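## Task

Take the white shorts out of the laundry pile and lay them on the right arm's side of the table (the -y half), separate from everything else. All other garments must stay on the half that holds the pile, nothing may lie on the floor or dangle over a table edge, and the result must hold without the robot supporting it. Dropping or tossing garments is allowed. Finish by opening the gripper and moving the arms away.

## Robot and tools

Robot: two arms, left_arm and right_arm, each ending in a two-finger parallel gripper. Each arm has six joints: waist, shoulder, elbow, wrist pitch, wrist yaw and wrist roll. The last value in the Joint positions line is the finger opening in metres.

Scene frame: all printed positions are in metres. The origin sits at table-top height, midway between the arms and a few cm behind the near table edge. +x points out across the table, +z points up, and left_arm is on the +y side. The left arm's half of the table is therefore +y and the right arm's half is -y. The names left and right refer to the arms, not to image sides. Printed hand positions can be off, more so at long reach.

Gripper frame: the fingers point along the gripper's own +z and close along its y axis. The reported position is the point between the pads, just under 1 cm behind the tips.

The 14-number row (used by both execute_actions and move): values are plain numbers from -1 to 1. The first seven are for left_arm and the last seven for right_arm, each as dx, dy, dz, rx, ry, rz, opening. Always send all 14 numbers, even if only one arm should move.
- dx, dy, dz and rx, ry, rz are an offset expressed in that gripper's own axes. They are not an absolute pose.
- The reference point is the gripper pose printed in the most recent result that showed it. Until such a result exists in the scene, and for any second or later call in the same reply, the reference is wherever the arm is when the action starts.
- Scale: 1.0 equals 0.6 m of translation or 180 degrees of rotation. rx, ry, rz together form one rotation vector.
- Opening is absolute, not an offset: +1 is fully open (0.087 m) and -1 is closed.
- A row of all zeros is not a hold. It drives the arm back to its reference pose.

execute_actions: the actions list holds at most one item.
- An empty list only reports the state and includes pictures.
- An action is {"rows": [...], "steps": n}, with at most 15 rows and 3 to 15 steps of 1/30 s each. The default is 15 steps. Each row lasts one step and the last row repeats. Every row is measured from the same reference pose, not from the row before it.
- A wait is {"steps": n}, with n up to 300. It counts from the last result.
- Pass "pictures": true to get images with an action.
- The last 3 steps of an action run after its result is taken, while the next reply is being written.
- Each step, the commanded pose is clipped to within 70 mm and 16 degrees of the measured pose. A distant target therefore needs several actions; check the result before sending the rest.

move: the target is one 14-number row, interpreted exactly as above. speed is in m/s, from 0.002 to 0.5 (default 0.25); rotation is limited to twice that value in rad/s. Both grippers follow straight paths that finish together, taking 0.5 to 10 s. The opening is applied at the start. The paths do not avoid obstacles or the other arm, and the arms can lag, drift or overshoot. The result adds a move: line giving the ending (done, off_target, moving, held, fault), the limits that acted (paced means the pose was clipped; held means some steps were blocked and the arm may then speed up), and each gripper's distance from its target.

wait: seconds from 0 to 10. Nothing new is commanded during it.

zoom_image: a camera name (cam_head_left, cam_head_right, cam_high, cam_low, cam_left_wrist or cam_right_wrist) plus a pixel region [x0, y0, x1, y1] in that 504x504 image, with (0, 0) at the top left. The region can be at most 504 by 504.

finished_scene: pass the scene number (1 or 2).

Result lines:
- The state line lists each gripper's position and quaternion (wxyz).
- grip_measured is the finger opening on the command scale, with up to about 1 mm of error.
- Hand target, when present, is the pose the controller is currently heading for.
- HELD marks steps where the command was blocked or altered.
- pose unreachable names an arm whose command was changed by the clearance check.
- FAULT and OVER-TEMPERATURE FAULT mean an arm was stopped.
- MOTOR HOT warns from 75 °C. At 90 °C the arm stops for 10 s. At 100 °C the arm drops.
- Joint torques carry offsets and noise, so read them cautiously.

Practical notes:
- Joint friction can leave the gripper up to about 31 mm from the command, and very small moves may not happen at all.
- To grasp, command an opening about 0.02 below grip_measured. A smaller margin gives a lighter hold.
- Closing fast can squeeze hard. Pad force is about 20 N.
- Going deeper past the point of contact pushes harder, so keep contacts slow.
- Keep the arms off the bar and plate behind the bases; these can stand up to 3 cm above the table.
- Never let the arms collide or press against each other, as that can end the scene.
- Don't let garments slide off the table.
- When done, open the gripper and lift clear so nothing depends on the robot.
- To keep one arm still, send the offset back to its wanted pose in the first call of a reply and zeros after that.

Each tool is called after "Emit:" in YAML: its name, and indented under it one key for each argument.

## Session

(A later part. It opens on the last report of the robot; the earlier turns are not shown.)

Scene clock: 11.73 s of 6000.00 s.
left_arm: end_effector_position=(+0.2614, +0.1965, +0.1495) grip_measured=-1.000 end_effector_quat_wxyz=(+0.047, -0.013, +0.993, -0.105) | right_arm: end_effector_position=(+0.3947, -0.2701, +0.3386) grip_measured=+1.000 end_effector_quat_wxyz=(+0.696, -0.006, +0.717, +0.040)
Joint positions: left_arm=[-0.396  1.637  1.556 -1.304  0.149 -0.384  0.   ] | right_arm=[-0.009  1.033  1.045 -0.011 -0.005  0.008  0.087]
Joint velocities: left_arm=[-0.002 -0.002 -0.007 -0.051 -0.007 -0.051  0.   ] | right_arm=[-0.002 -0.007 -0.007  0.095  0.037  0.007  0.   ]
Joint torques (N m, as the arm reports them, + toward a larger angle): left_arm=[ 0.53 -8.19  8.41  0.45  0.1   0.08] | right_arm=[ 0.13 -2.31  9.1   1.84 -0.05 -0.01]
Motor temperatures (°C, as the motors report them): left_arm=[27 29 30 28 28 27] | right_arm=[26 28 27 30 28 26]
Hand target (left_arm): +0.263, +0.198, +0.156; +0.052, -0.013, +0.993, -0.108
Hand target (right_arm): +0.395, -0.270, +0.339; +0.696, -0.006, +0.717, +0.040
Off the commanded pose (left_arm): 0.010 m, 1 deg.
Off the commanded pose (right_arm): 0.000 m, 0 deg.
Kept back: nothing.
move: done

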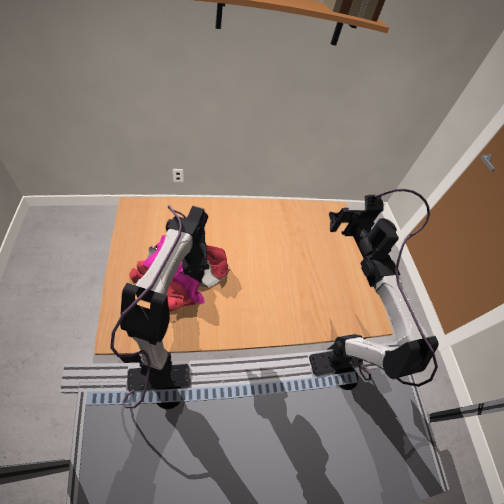

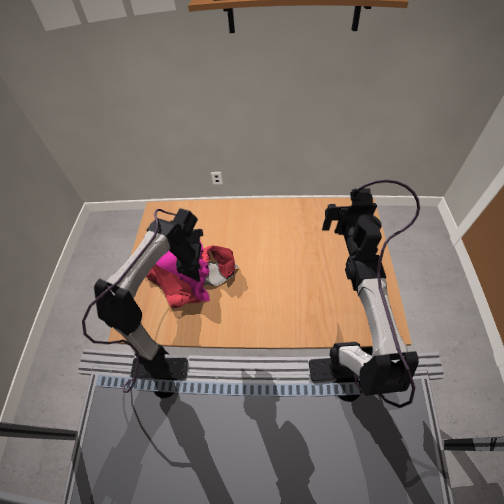

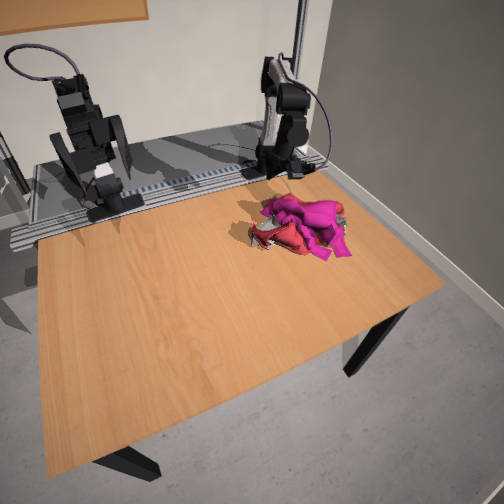

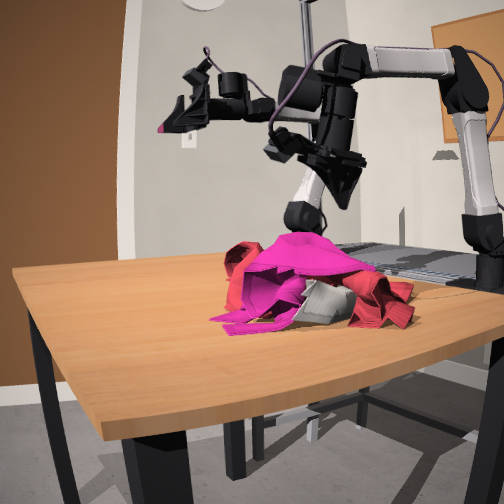

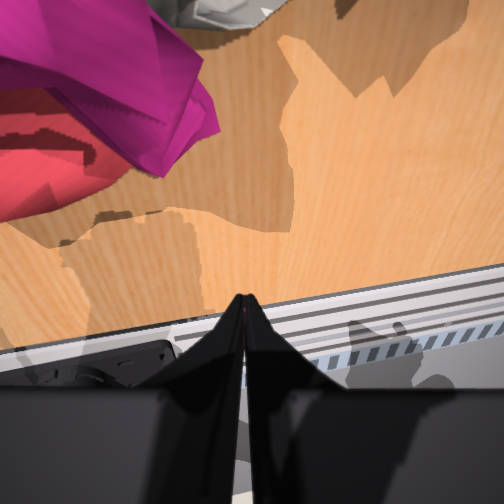

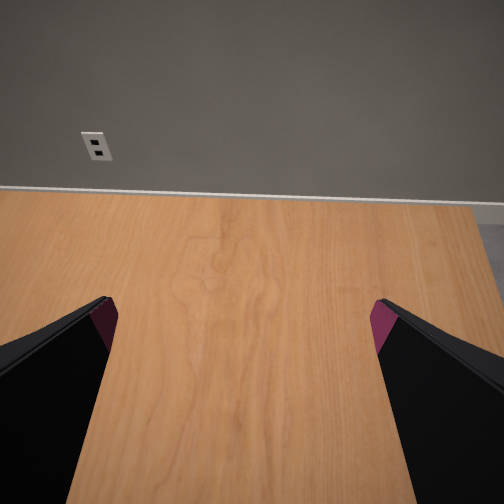

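Emit:
move:
  target: [-0.075,-0.01,0.15,0,0,0,-0.1,0,0,0,0,0,0,1]

Scene clock: 13.03 s of 6000.00 s.
left_arm: end_effector_position=(+0.3173, +0.1748, +0.0701) grip_measured=-0.100 end_effector_quat_wxyz=(+0.045, -0.014, +0.993, -0.105) | right_arm: end_effector_position=(+0.3947, -0.2701, +0.3386) grip_measured=+1.000 end_effector_quat_wxyz=(+0.696, -0.006, +0.717, +0.040)
Joint positions: left_arm=[-0.396  1.87   1.524 -1.041  0.149 -0.388  0.039] | right_arm=[-0.009  1.033  1.045 -0.011 -0.005  0.008  0.087]
Joint velocities: left_arm=[-0.002 -0.022 -0.002  0.066  0.037 -0.066 -0.   ] | right_arm=[-0.017 -0.002  0.007  0.037 -0.022  0.022  0.   ]
Joint torques (N m, as the arm reports them, + toward a larger angle): left_arm=[ -0.78 -10.17   6.26   0.61   0.05  -0.03] | right_arm=[ 0.12 -2.33  9.1   1.85 -0.05  0.  ]
Motor temperatures (°C, as the motors report them): left_arm=[27 29 30 28 28 27] | right_arm=[26 28 27 30 28 26]
Hand target (left_arm): +0.316, +0.172, +0.069; +0.047, -0.013, +0.993, -0.105
Hand target (right_arm): +0.395, -0.270, +0.339; +0.696, -0.006, +0.717, +0.040
Off the commanded pose (left_arm): 0.004 m, 0 deg.
Off the commanded pose (right_arm): 0.000 m, 0 deg.
Kept back: nothing.
move: done

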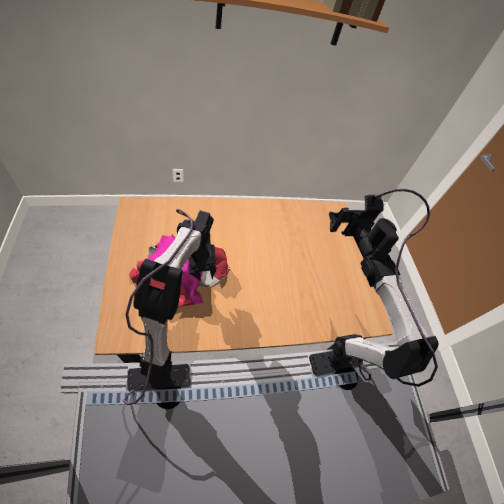

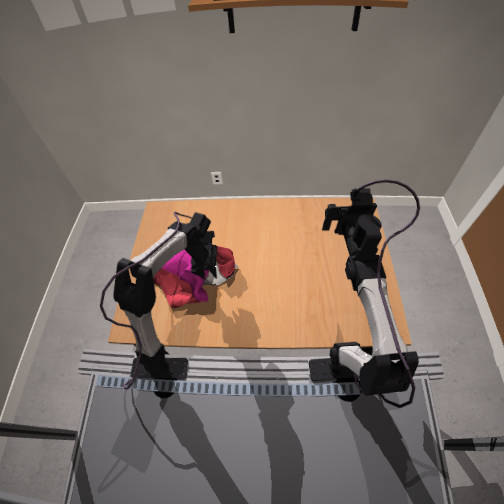

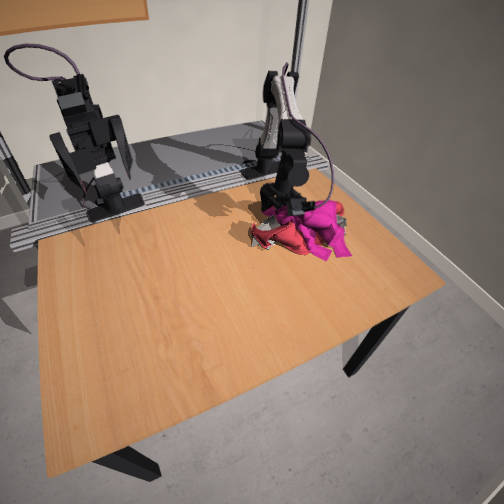

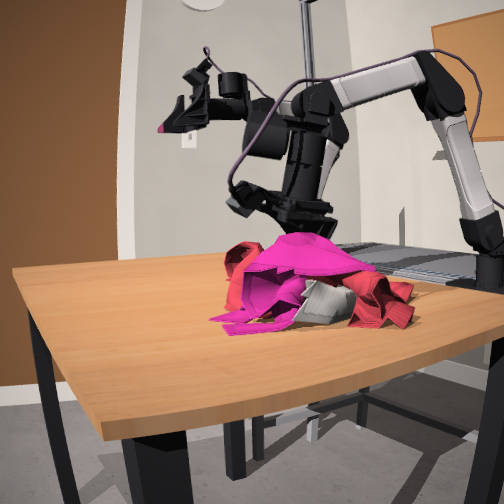

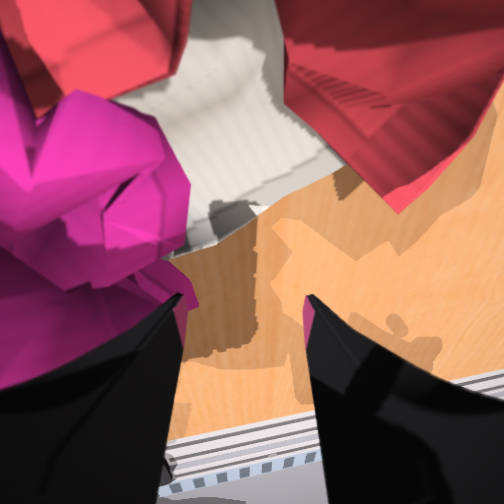

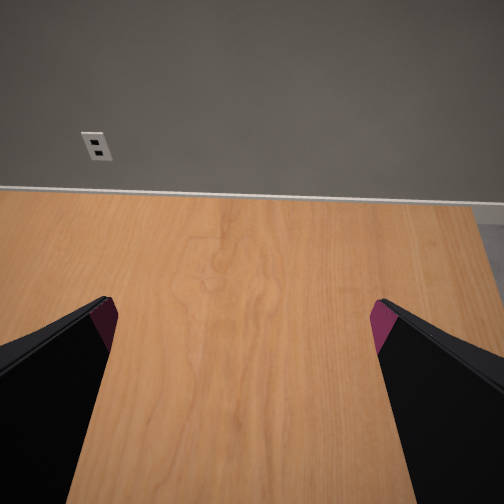

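Go further forward and deeper.

Emit:
move:
  target: [-0.035,0,0.135,0,0,0,-0.1,0,0,0,0,0,0,1]
  speed: 0.1

Emit:
execute_actions:
  actions:
    - {"rows":[[0,0,0.035,0,0,0,-0.1,0,0,0,0,0,0,1],[0,0,0.035,0,0,0,-0.1,0,0,0,0,0,0,1],[0,0,0.035,0,0,0,-0.1,0,0,0,0,0,0,1],[0,0,0.035,0,0,0,-0.3,0,0,0,0,0,0,1],[0,0,0.035,0,0,0,-0.5,0,0,0,0,0,0,1],[0,0,0.035,0,0,0,-0.7,0,0,0,0,0,0,1],[0,0,0.035,0,0,0,-0.85,0,0,0,0,0,0,1],[0,0,0.035,0,0,0,-1,0,0,0,0,0,0,1]]}

Emit:
move:
  target: [0.08,0,-0.25,0,0,0,-1,0,0,0,0,0,0,1]
  speed: 0.2

Scene clock: 14.37 s of 6000.00 s.
left_arm: end_effector_position=(+0.3435, +0.1640, +0.0174) grip_measured=-0.100 end_effector_quat_wxyz=(+0.047, -0.018, +0.993, -0.106) | right_arm: end_effector_position=(+0.3947, -0.2701, +0.3386) grip_measured=+1.000 end_effector_quat_wxyz=(+0.696, -0.006, +0.717, +0.040)
Joint positions: left_arm=[-0.396  2.014  1.513 -0.881  0.15  -0.396  0.039] | right_arm=[-0.009  1.033  1.045 -0.011 -0.005  0.008  0.087]
Joint velocities: left_arm=[-0.007  0.002 -0.012 -0.037 -0.037 -0.051  0.   ] | right_arm=[ 0.012 -0.002 -0.022 -0.051  0.095  0.125  0.   ]
Joint torques (N m, as the arm reports them, + toward a larger angle): left_arm=[-1.22 -6.93  4.78  1.21  0.02  0.05] | right_arm=[ 0.14 -2.36  9.11  1.83 -0.04 -0.01]
Motor temperatures (°C, as the motors report them): left_arm=[27 29 30 28 28 27] | right_arm=[26 28 28 30 28 26]
Hand target (left_arm): +0.346, +0.159, -0.005; +0.045, -0.014, +0.993, -0.104
Hand target (right_arm): +0.395, -0.270, +0.339; +0.696, -0.006, +0.717, +0.040
Off the commanded pose (left_arm): 0.025 m, 0 deg.
Off the commanded pose (right_arm): 0.000 m, 0 deg.
Kept back: nothing.
move: off_target (left_arm)

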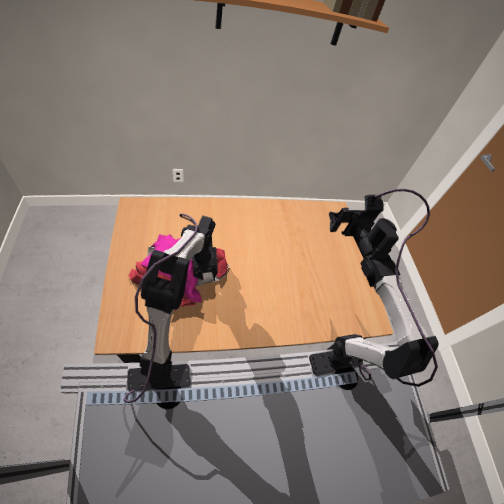

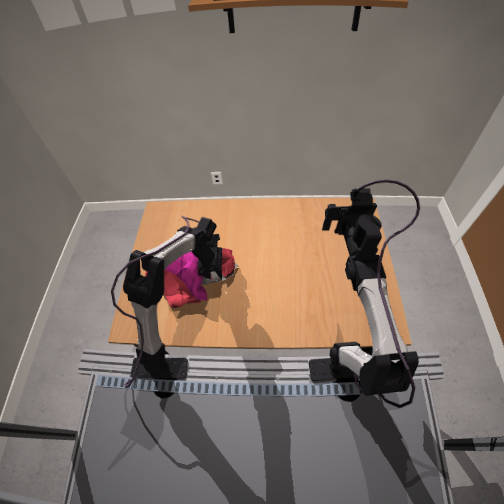

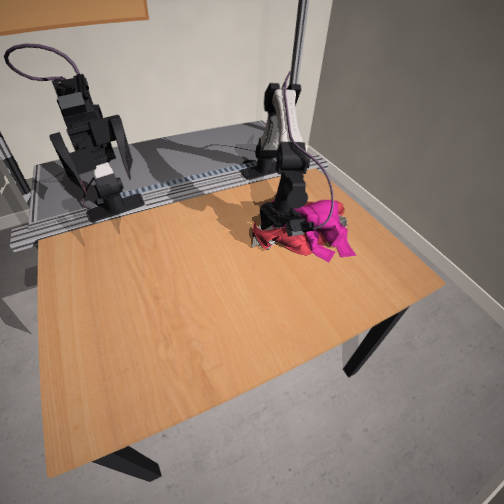

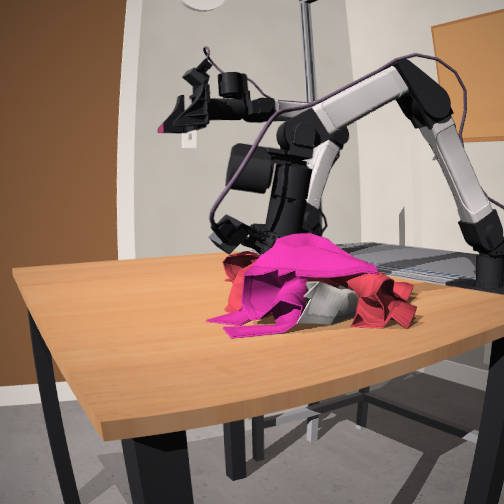

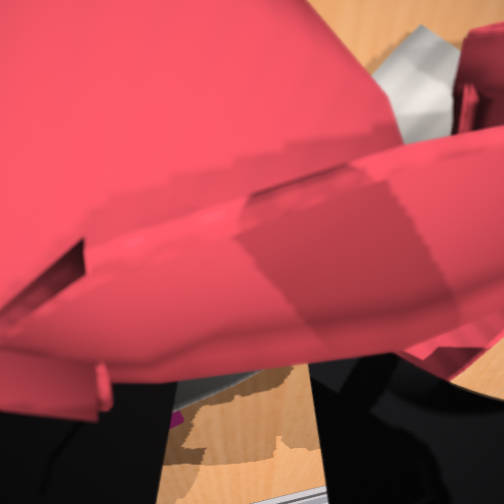

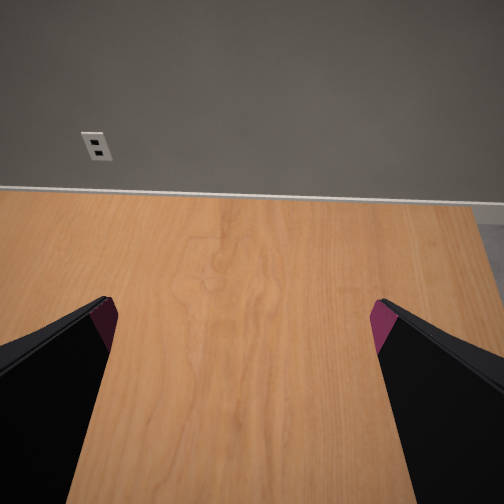

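Scene clock: 14.77 s of 6000.00 s.
left_arm: end_effector_position=(+0.3493, +0.1624, +0.0144) grip_measured=-1.000 end_effector_quat_wxyz=(+0.056, -0.018, +0.992, -0.108) | right_arm: end_effector_position=(+0.3947, -0.2701, +0.3386) grip_measured=+1.000 end_effector_quat_wxyz=(+0.696, -0.006, +0.717, +0.040)
Joint positions: left_arm=[-0.396  2.023  1.513 -0.854  0.147 -0.397  0.   ] | right_arm=[-0.009  1.033  1.045 -0.011 -0.005  0.008  0.087]
Joint velocities: left_arm=[-0.007 -0.002  0.002 -0.022 -0.022  0.051  0.   ] | right_arm=[ 0.002 -0.012  0.002 -0.007 -0.007 -0.007  0.   ]
Joint torques (N m, as the arm reports them, + toward a larger angle): left_arm=[-0.94 -8.81  4.19  1.04  0.05 -0.03] | right_arm=[ 0.12 -2.32  9.11  1.85 -0.05 -0.02]
Motor temperatures (°C, as the motors report them): left_arm=[27 29 30 28 28 27] | right_arm=[26 28 28 30 28 26]
Steps of this call (steps 1 to 12: the first 12 steps of this action). Readings (end_effector_position):
1: left_arm (+0.3435, +0.1640, +0.0174) | right_arm (+0.3947, -0.2701, +0.3386)
2: left_arm (+0.3435, +0.1640, +0.0175) | right_arm (+0.3947, -0.2701, +0.3386)
4: left_arm (+0.3438, +0.1640, +0.0174) | right_arm (+0.3947, -0.2701, +0.3386)
8: left_arm (+0.3481, +0.1627, +0.0148) | right_arm (+0.3947, -0.2701, +0.3386)
12: the state above

Scene clock: 16.47 s of 6000.00 s.
left_arm: end_effector_position=(+0.2809, +0.1921, +0.1461) grip_measured=-1.000 end_effector_quat_wxyz=(+0.051, -0.018, +0.993, -0.105) | right_arm: end_effector_position=(+0.3947, -0.2701, +0.3386) grip_measured=+1.000 end_effector_quat_wxyz=(+0.696, -0.006, +0.717, +0.040)
Joint positions: left_arm=[-0.389  1.701  1.616 -1.29   0.147 -0.388  0.   ] | right_arm=[-0.009  1.033  1.045 -0.011 -0.005  0.008  0.087]
Joint velocities: left_arm=[ 0.007  0.002 -0.007 -0.081  0.037  0.022  0.   ] | right_arm=[0.002 0.007 0.017 0.007 0.081 0.007 0.   ]
Joint torques (N m, as the arm reports them, + toward a larger angle): left_arm=[ 0.69 -8.72  8.4   0.49  0.11  0.13] | right_arm=[ 0.14 -2.36  9.09  1.84 -0.03 -0.01]
Motor temperatures (°C, as the motors report them): left_arm=[27 30 30 28 28 27] | right_arm=[26 28 28 31 28 26]
Hand target (left_arm): +0.282, +0.194, +0.152; +0.056, -0.019, +0.992, -0.108
Hand target (right_arm): +0.395, -0.270, +0.339; +0.696, -0.006, +0.717, +0.040
Off your previous action's commanded pose (left_arm): 0.018 m, 1 deg at its last step (step 3 of this call).
Off your previous action's commanded pose (right_arm): 0.000 m, 0 deg at its last step (step 3 of this call).
Off the commanded pose (left_arm): 0.009 m, 1 deg.
Off the commanded pose (right_arm): 0.000 m, 0 deg.
Kept back: nothing.
move: done

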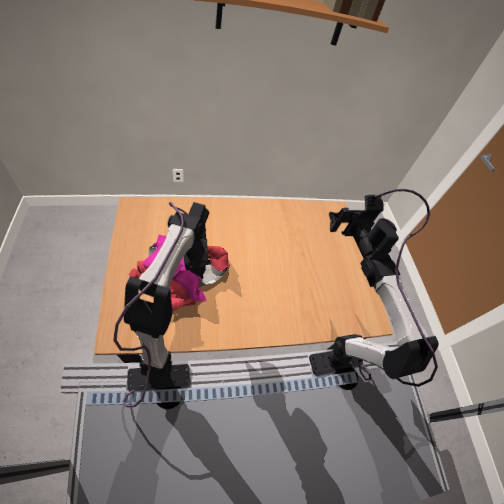

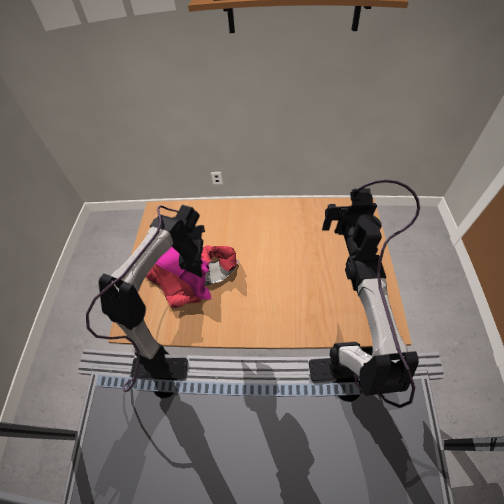

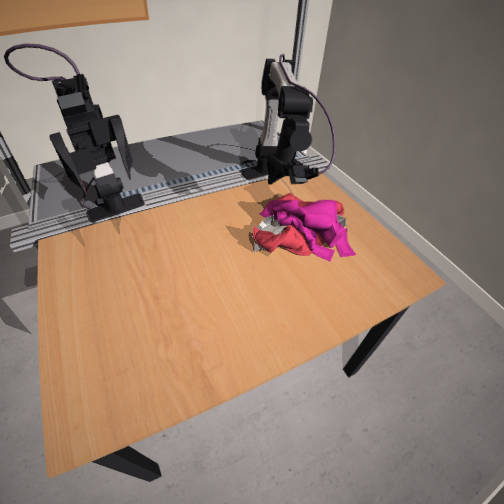

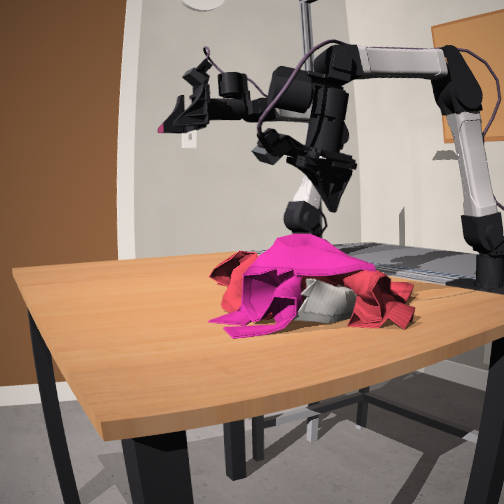

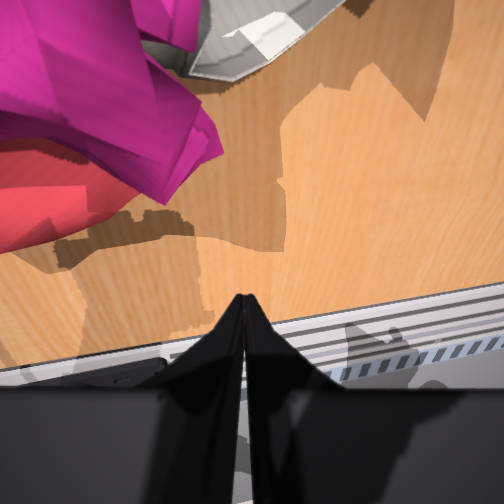

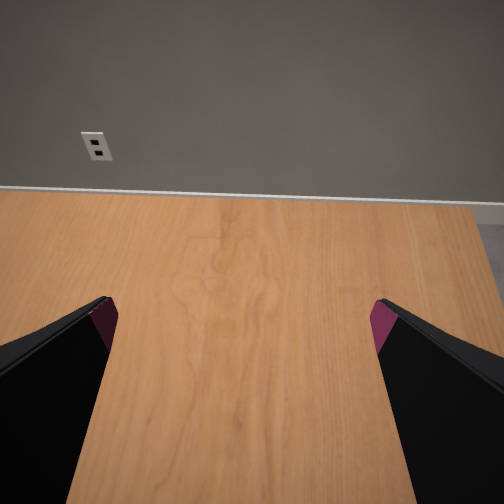

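Emit:
zoom_image:
  camera: "cam_head_right"
  region: [170, 220, 270, 310]

Emit:
zoom_image:
  camera: "cam_high"
  region: [230, 180, 330, 270]

Region (170, 220, 270, 310) of cam_head_right's 504x504 image, scaled by 5.040, with more detail than that image has; it fills the top 454 rows of this view, and the rest is white.

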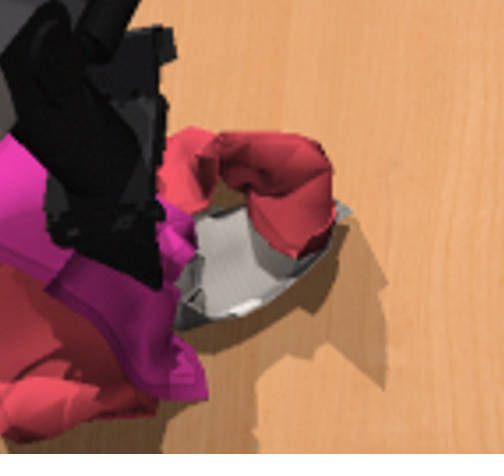

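Region (230, 180, 330, 270) of cam_high's 504x504 image, scaled by 5.040, with more detail than that image has; it fills the top 454 rows of this view, and the rest is white.

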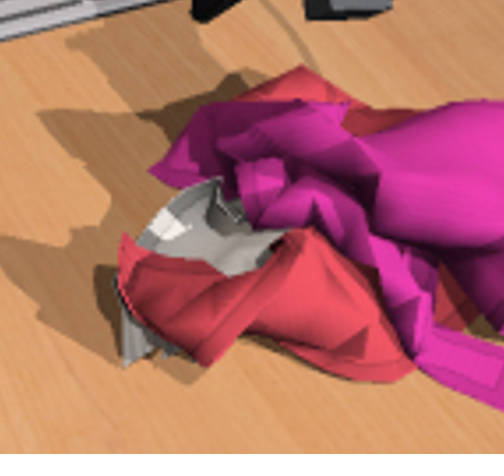

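Emit:
move:
  target: [-0.045,-0.03,0.125,0,0,0.33,0.1,0,0,0,0,0,0,1]

Scene clock: 19.33 s of 6000.00 s.
left_arm: end_effector_position=(+0.3206, +0.1610, +0.0889) grip_measured=+0.100 end_effector_quat_wxyz=(+0.107, +0.469, +0.874, -0.068) | right_arm: end_effector_position=(+0.3947, -0.2701, +0.3386) grip_measured=+1.000 end_effector_quat_wxyz=(+0.696, -0.006, +0.717, +0.040)
Joint positions: left_arm=[-0.539  1.847  1.586 -1.073  0.119  0.483  0.048] | right_arm=[-0.009  1.033  1.045 -0.011 -0.005  0.008  0.087]
Joint velocities: left_arm=[ 0.007 -0.002 -0.012  0.007  0.007 -0.081 -0.   ] | right_arm=[-0.007 -0.002 -0.007 -0.037 -0.037  0.037  0.   ]
Joint torques (N m, as the arm reports them, + toward a larger angle): left_arm=[-0.98 -9.27  5.23  0.71 -0.02  0.14] | right_arm=[ 0.14 -2.38  9.1   1.83 -0.04  0.  ]
Motor temperatures (°C, as the motors report them): left_arm=[27 30 30 28 28 27] | right_arm=[26 28 28 31 28 26]
Hand target (left_arm): +0.317, +0.161, +0.081; +0.097, +0.476, +0.871, -0.065
Hand target (right_arm): +0.395, -0.270, +0.339; +0.696, -0.006, +0.717, +0.040
Off the commanded pose (left_arm): 0.010 m, 1 deg.
Off the commanded pose (right_arm): 0.000 m, 0 deg.
Kept back: nothing.
move: done

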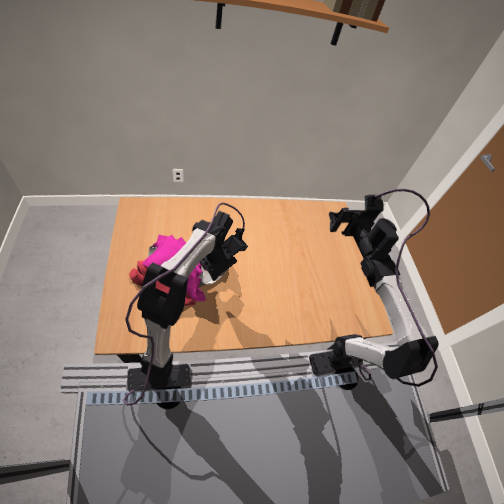

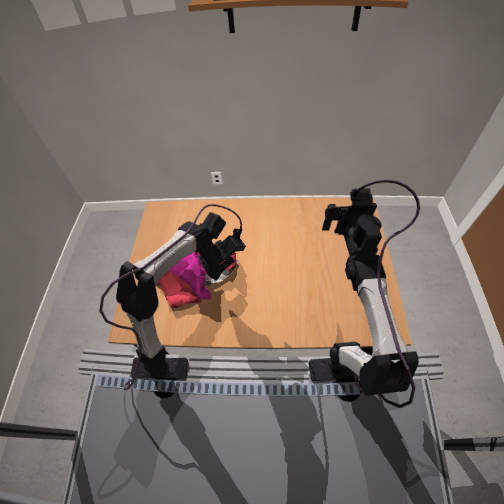

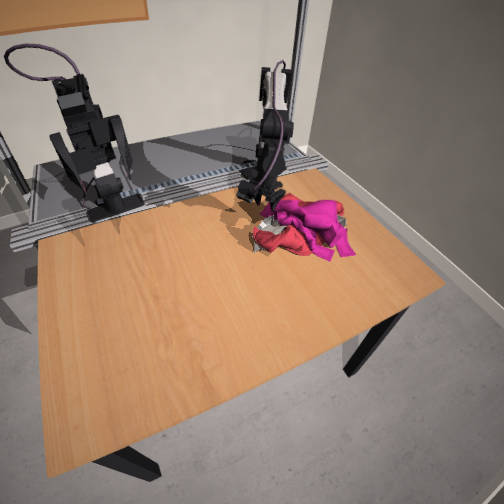

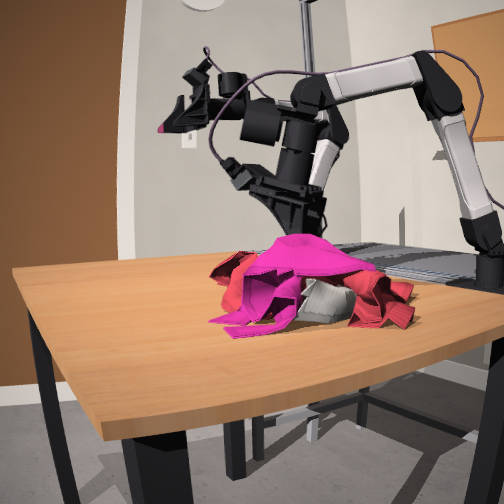

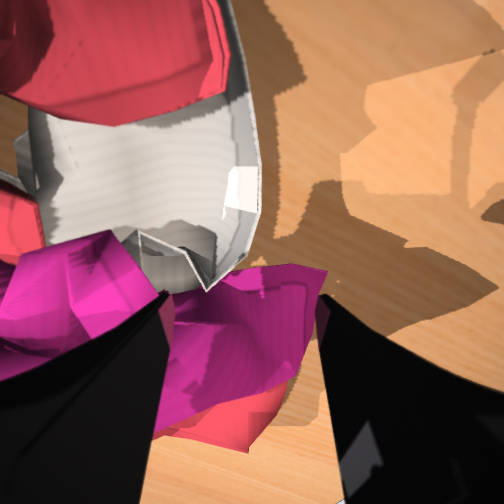

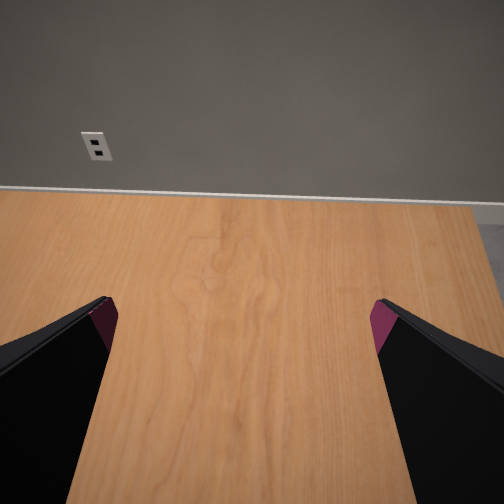

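Well centred on the rim.

Emit:
move:
  target: [0,0,0.14,0,0,0,0.1,0,0,0,0,0,0,1]
  speed: 0.12

Emit:
execute_actions:
  actions:
    - {"rows":[[0,0,0.01,0,0,0,-0.1,0,0,0,0,0,0,1],[0,0,0.01,0,0,0,-0.3,0,0,0,0,0,0,1],[0,0,0.01,0,0,0,-0.5,0,0,0,0,0,0,1],[0,0,0.01,0,0,0,-0.7,0,0,0,0,0,0,1],[0,0,0.01,0,0,0,-0.85,0,0,0,0,0,0,1],[0,0,0.01,0,0,0,-1,0,0,0,0,0,0,1]]}

Emit:
move:
  target: [0,-0.05,-0.25,0,0,0,-1,0,0,0,0,0,0,1]
  speed: 0.2

Scene clock: 20.80 s of 6000.00 s.
left_arm: end_effector_position=(+0.3351, +0.1447, +0.0156) grip_measured=+0.100 end_effector_quat_wxyz=(+0.109, +0.466, +0.876, -0.069) | right_arm: end_effector_position=(+0.3947, -0.2701, +0.3386) grip_measured=+1.000 end_effector_quat_wxyz=(+0.696, -0.006, +0.717, +0.040)
Joint positions: left_arm=[-0.555  1.969  1.456 -0.815  0.115  0.461  0.048] | right_arm=[-0.009  1.033  1.045 -0.011 -0.005  0.008  0.087]
Joint velocities: left_arm=[-0.012 -0.017  0.007 -0.066  0.022 -0.022 -0.   ] | right_arm=[ 0.007 -0.012 -0.002 -0.066 -0.022  0.051  0.   ]
Joint torques (N m, as the arm reports them, + toward a larger angle): left_arm=[ -0.97 -10.24   5.27   0.85   0.08   0.03] | right_arm=[ 0.13 -2.34  9.07  1.84 -0.04 -0.02]
Motor temperatures (°C, as the motors report them): left_arm=[27 30 30 29 28 27] | right_arm=[26 29 29 31 28 26]
Hand target (left_arm): +0.332, +0.142, +0.009; +0.107, +0.469, +0.874, -0.068
Hand target (right_arm): +0.395, -0.270, +0.339; +0.696, -0.006, +0.717, +0.040
Off the commanded pose (left_arm): 0.009 m, 0 deg.
Off the commanded pose (right_arm): 0.000 m, 0 deg.
Kept back: nothing.
move: done

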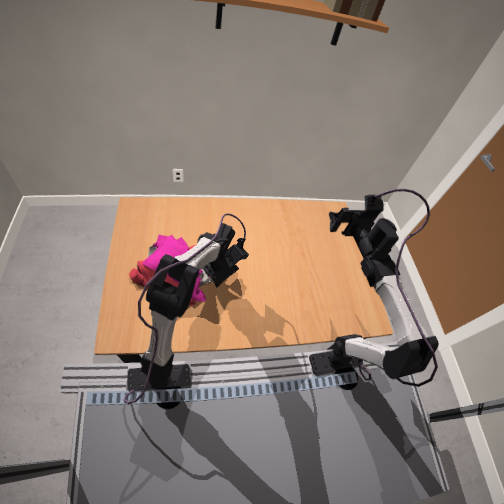

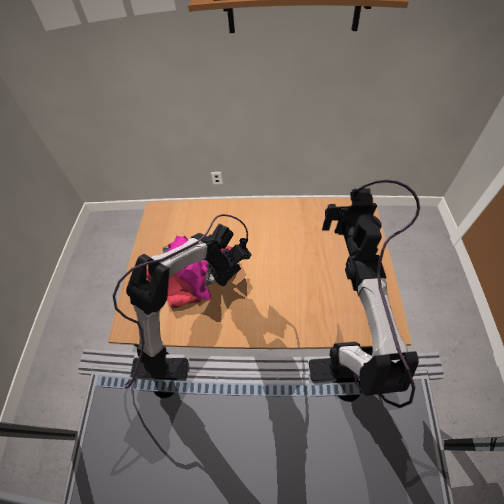

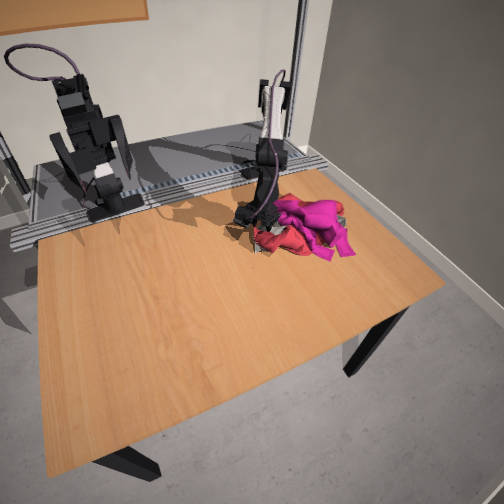

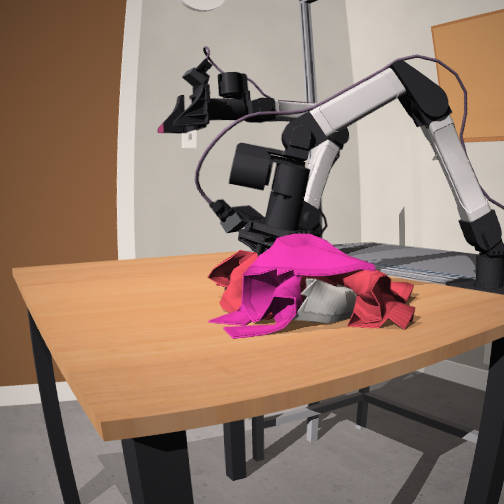

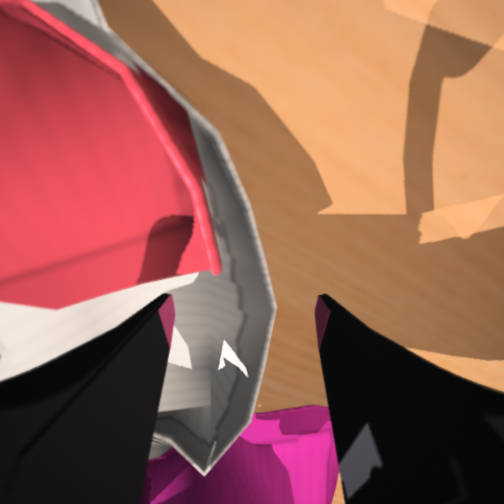

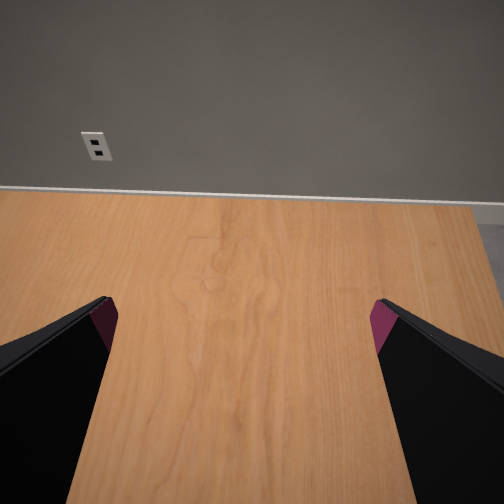

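Scene clock: 21.20 s of 6000.00 s.
left_arm: end_effector_position=(+0.3376, +0.1436, +0.0158) grip_measured=-1.000 end_effector_quat_wxyz=(+0.114, +0.466, +0.875, -0.068) | right_arm: end_effector_position=(+0.3947, -0.2701, +0.3386) grip_measured=+1.000 end_effector_quat_wxyz=(+0.696, -0.006, +0.717, +0.040)
Joint positions: left_arm=[-0.555  1.969  1.456 -0.805  0.113  0.461  0.   ] | right_arm=[-0.009  1.033  1.045 -0.011 -0.005  0.008  0.087]
Joint velocities: left_arm=[-0.032 -0.007  0.002  0.037  0.007 -0.022  0.   ] | right_arm=[0.012 0.022 0.002 0.007 0.022 0.007 0.   ]
Joint torques (N m, as the arm reports them, + toward a larger angle): left_arm=[-0.27 -9.87  6.15  0.77  0.09  0.03] | right_arm=[ 0.1  -2.32  9.09  1.84 -0.05 -0.01]
Motor temperatures (°C, as the motors report them): left_arm=[27 30 30 29 28 27] | right_arm=[26 29 29 31 28 26]
Steps of this call (steps 1 to 12: the first 12 steps of this action). Readings (end_effector_position):
1: left_arm (+0.3354, +0.1447, +0.0156) | right_arm (+0.3947, -0.2701, +0.3386)
2: left_arm (+0.3360, +0.1445, +0.0157) | right_arm (+0.3947, -0.2701, +0.3386)
4: left_arm (+0.3370, +0.1439, +0.0158) | right_arm (+0.3947, -0.2701, +0.3386)
8: left_arm (+0.3376, +0.1436, +0.0158) | right_arm (+0.3947, -0.2701, +0.3386)
12: the state above

Scene clock: 22.87 s of 6000.00 s.
left_arm: end_effector_position=(+0.2915, +0.1660, +0.1520) grip_measured=-1.000 end_effector_quat_wxyz=(+0.109, +0.463, +0.877, -0.069) | right_arm: end_effector_position=(+0.3947, -0.2701, +0.3386) grip_measured=+1.000 end_effector_quat_wxyz=(+0.696, -0.006, +0.717, +0.040)
Joint positions: left_arm=[-0.569  1.749  1.712 -1.29   0.111  0.441  0.   ] | right_arm=[-0.009  1.033  1.045 -0.011 -0.005  0.008  0.087]
Joint velocities: left_arm=[-0.017 -0.002 -0.012 -0.081  0.007  0.007  0.   ] | right_arm=[-0.002  0.002  0.007 -0.066  0.066  0.022  0.   ]
Joint torques (N m, as the arm reports them, + toward a larger angle): left_arm=[-1.11 -9.26  8.7   0.52  0.03 -0.03] | right_arm=[ 0.14 -2.4   9.1   1.83 -0.04 -0.01]
Motor temperatures (°C, as the motors report them): left_arm=[27 31 30 29 28 27] | right_arm=[26 29 29 31 28 26]
Hand target (left_arm): +0.290, +0.163, +0.159; +0.114, +0.466, +0.875, -0.068
Hand target (right_arm): +0.395, -0.270, +0.339; +0.696, -0.006, +0.717, +0.040
Off your previous action's commanded pose (left_arm): 0.006 m, 1 deg at its last step (step 3 of this call).
Off your previous action's commanded pose (right_arm): 0.000 m, 0 deg at its last step (step 3 of this call).
Off the commanded pose (left_arm): 0.010 m, 1 deg.
Off the commanded pose (right_arm): 0.000 m, 0 deg.
Kept back: nothing.
move: done

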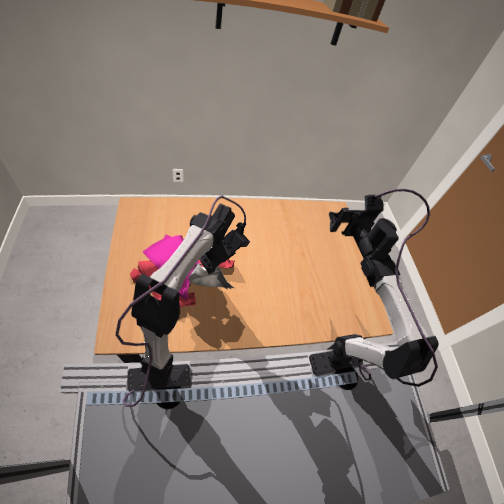

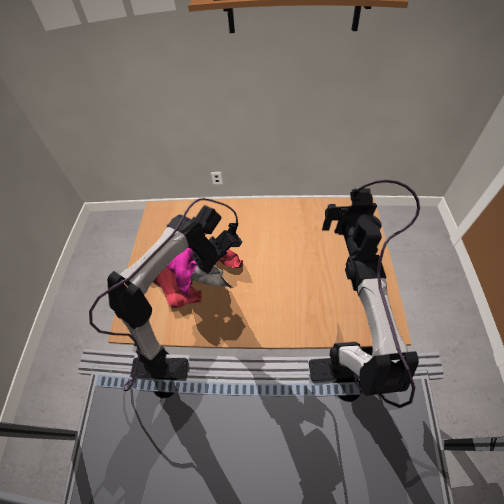

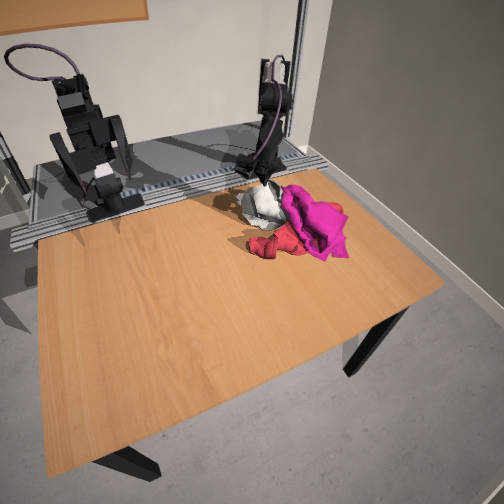

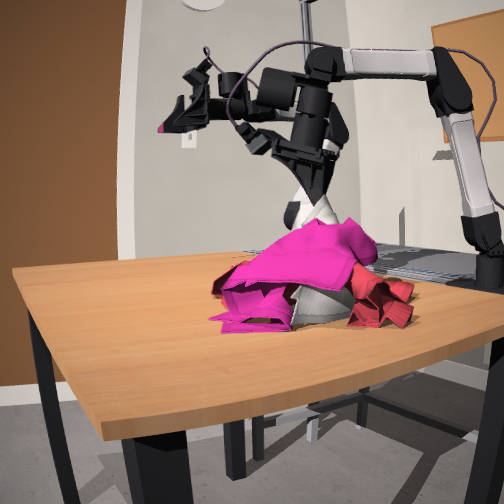

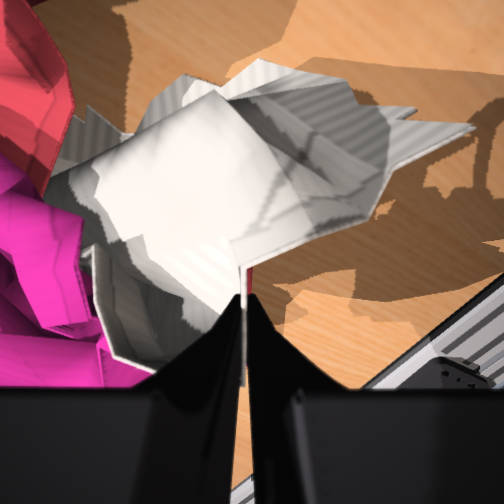

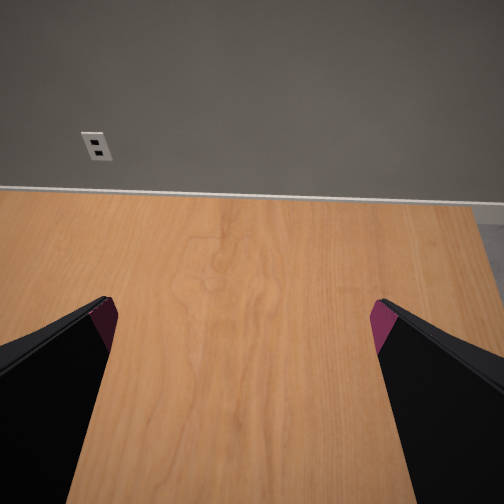

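Emit:
move:
  target: [-0.22,-0.117,-0.18,0,-0.15,0,-1,0,-0.25,-0.2,0,0,0,1]
  speed: 0.2

Scene clock: 24.97 s of 6000.00 s.
left_arm: end_effector_position=(+0.2882, +0.0534, +0.2835) grip_measured=-1.000 end_effector_quat_wxyz=(+0.298, +0.434, +0.833, -0.172) | right_arm: end_effector_position=(+0.2849, -0.4205, +0.3412) grip_measured=+1.000 end_effector_quat_wxyz=(+0.698, -0.008, +0.716, +0.035)
Joint positions: left_arm=[-0.779  1.753  2.133 -1.253  0.158  0.183  0.   ] | right_arm=[-1.047  0.892  1.005 -0.101 -1.038  0.008  0.087]
Joint velocities: left_arm=[-0.027  0.002 -0.002 -0.081 -0.037 -0.081  0.   ] | right_arm=[-0.022 -0.007  0.002  0.022 -0.022 -0.007  0.   ]
Joint torques (N m, as the arm reports them, + toward a larger angle): left_arm=[-0.88 -7.83  8.37  1.41  0.06 -0.02] | right_arm=[-0.6   0.32  7.54  1.65 -0.08 -0.01]
Motor temperatures (°C, as the motors report them): left_arm=[27 31 31 29 28 27] | right_arm=[26 29 29 32 28 26]
Hand target (left_arm): +0.289, +0.048, +0.290; +0.309, +0.435, +0.827, -0.177
Hand target (right_arm): +0.286, -0.424, +0.336; +0.695, -0.007, +0.718, +0.040
Off the commanded pose (left_arm): 0.012 m, 2 deg.
Off the commanded pose (right_arm): 0.010 m, 1 deg.
Kept back: nothing.
move: off_target (left_arm)

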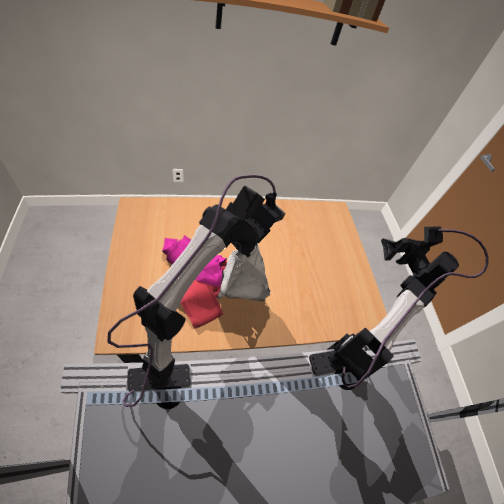

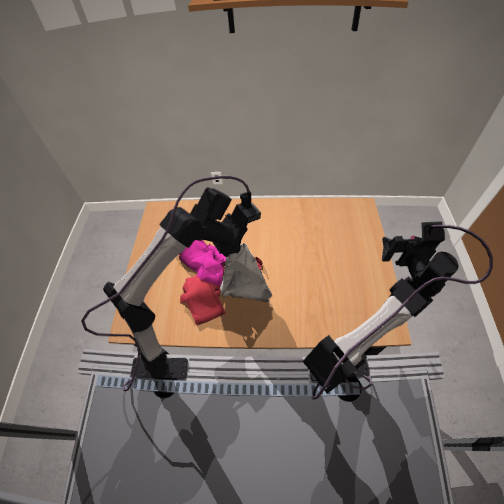

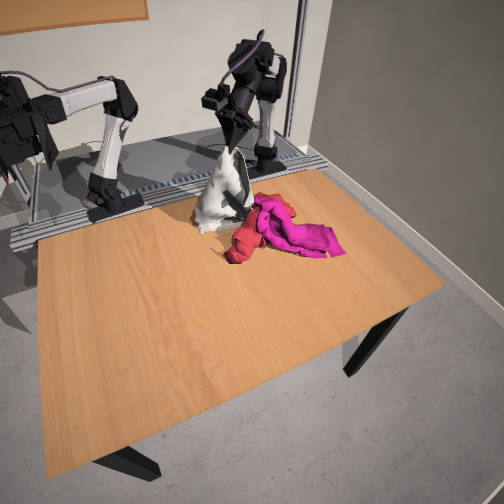

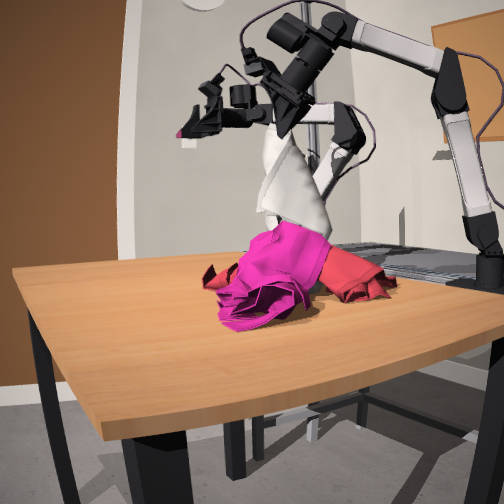

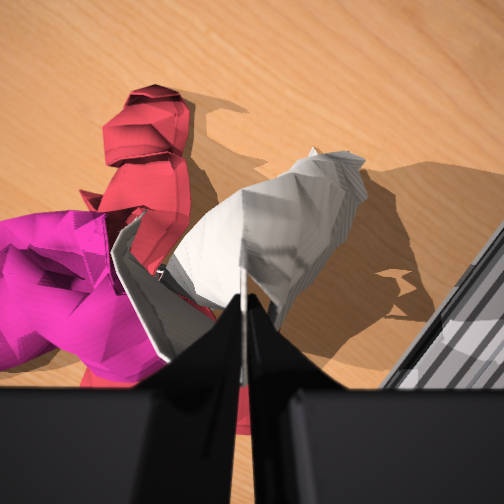

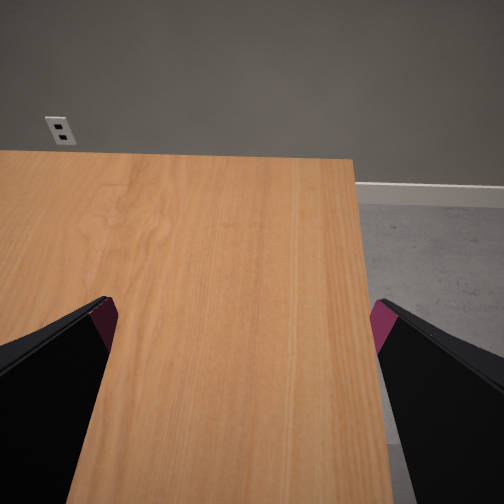

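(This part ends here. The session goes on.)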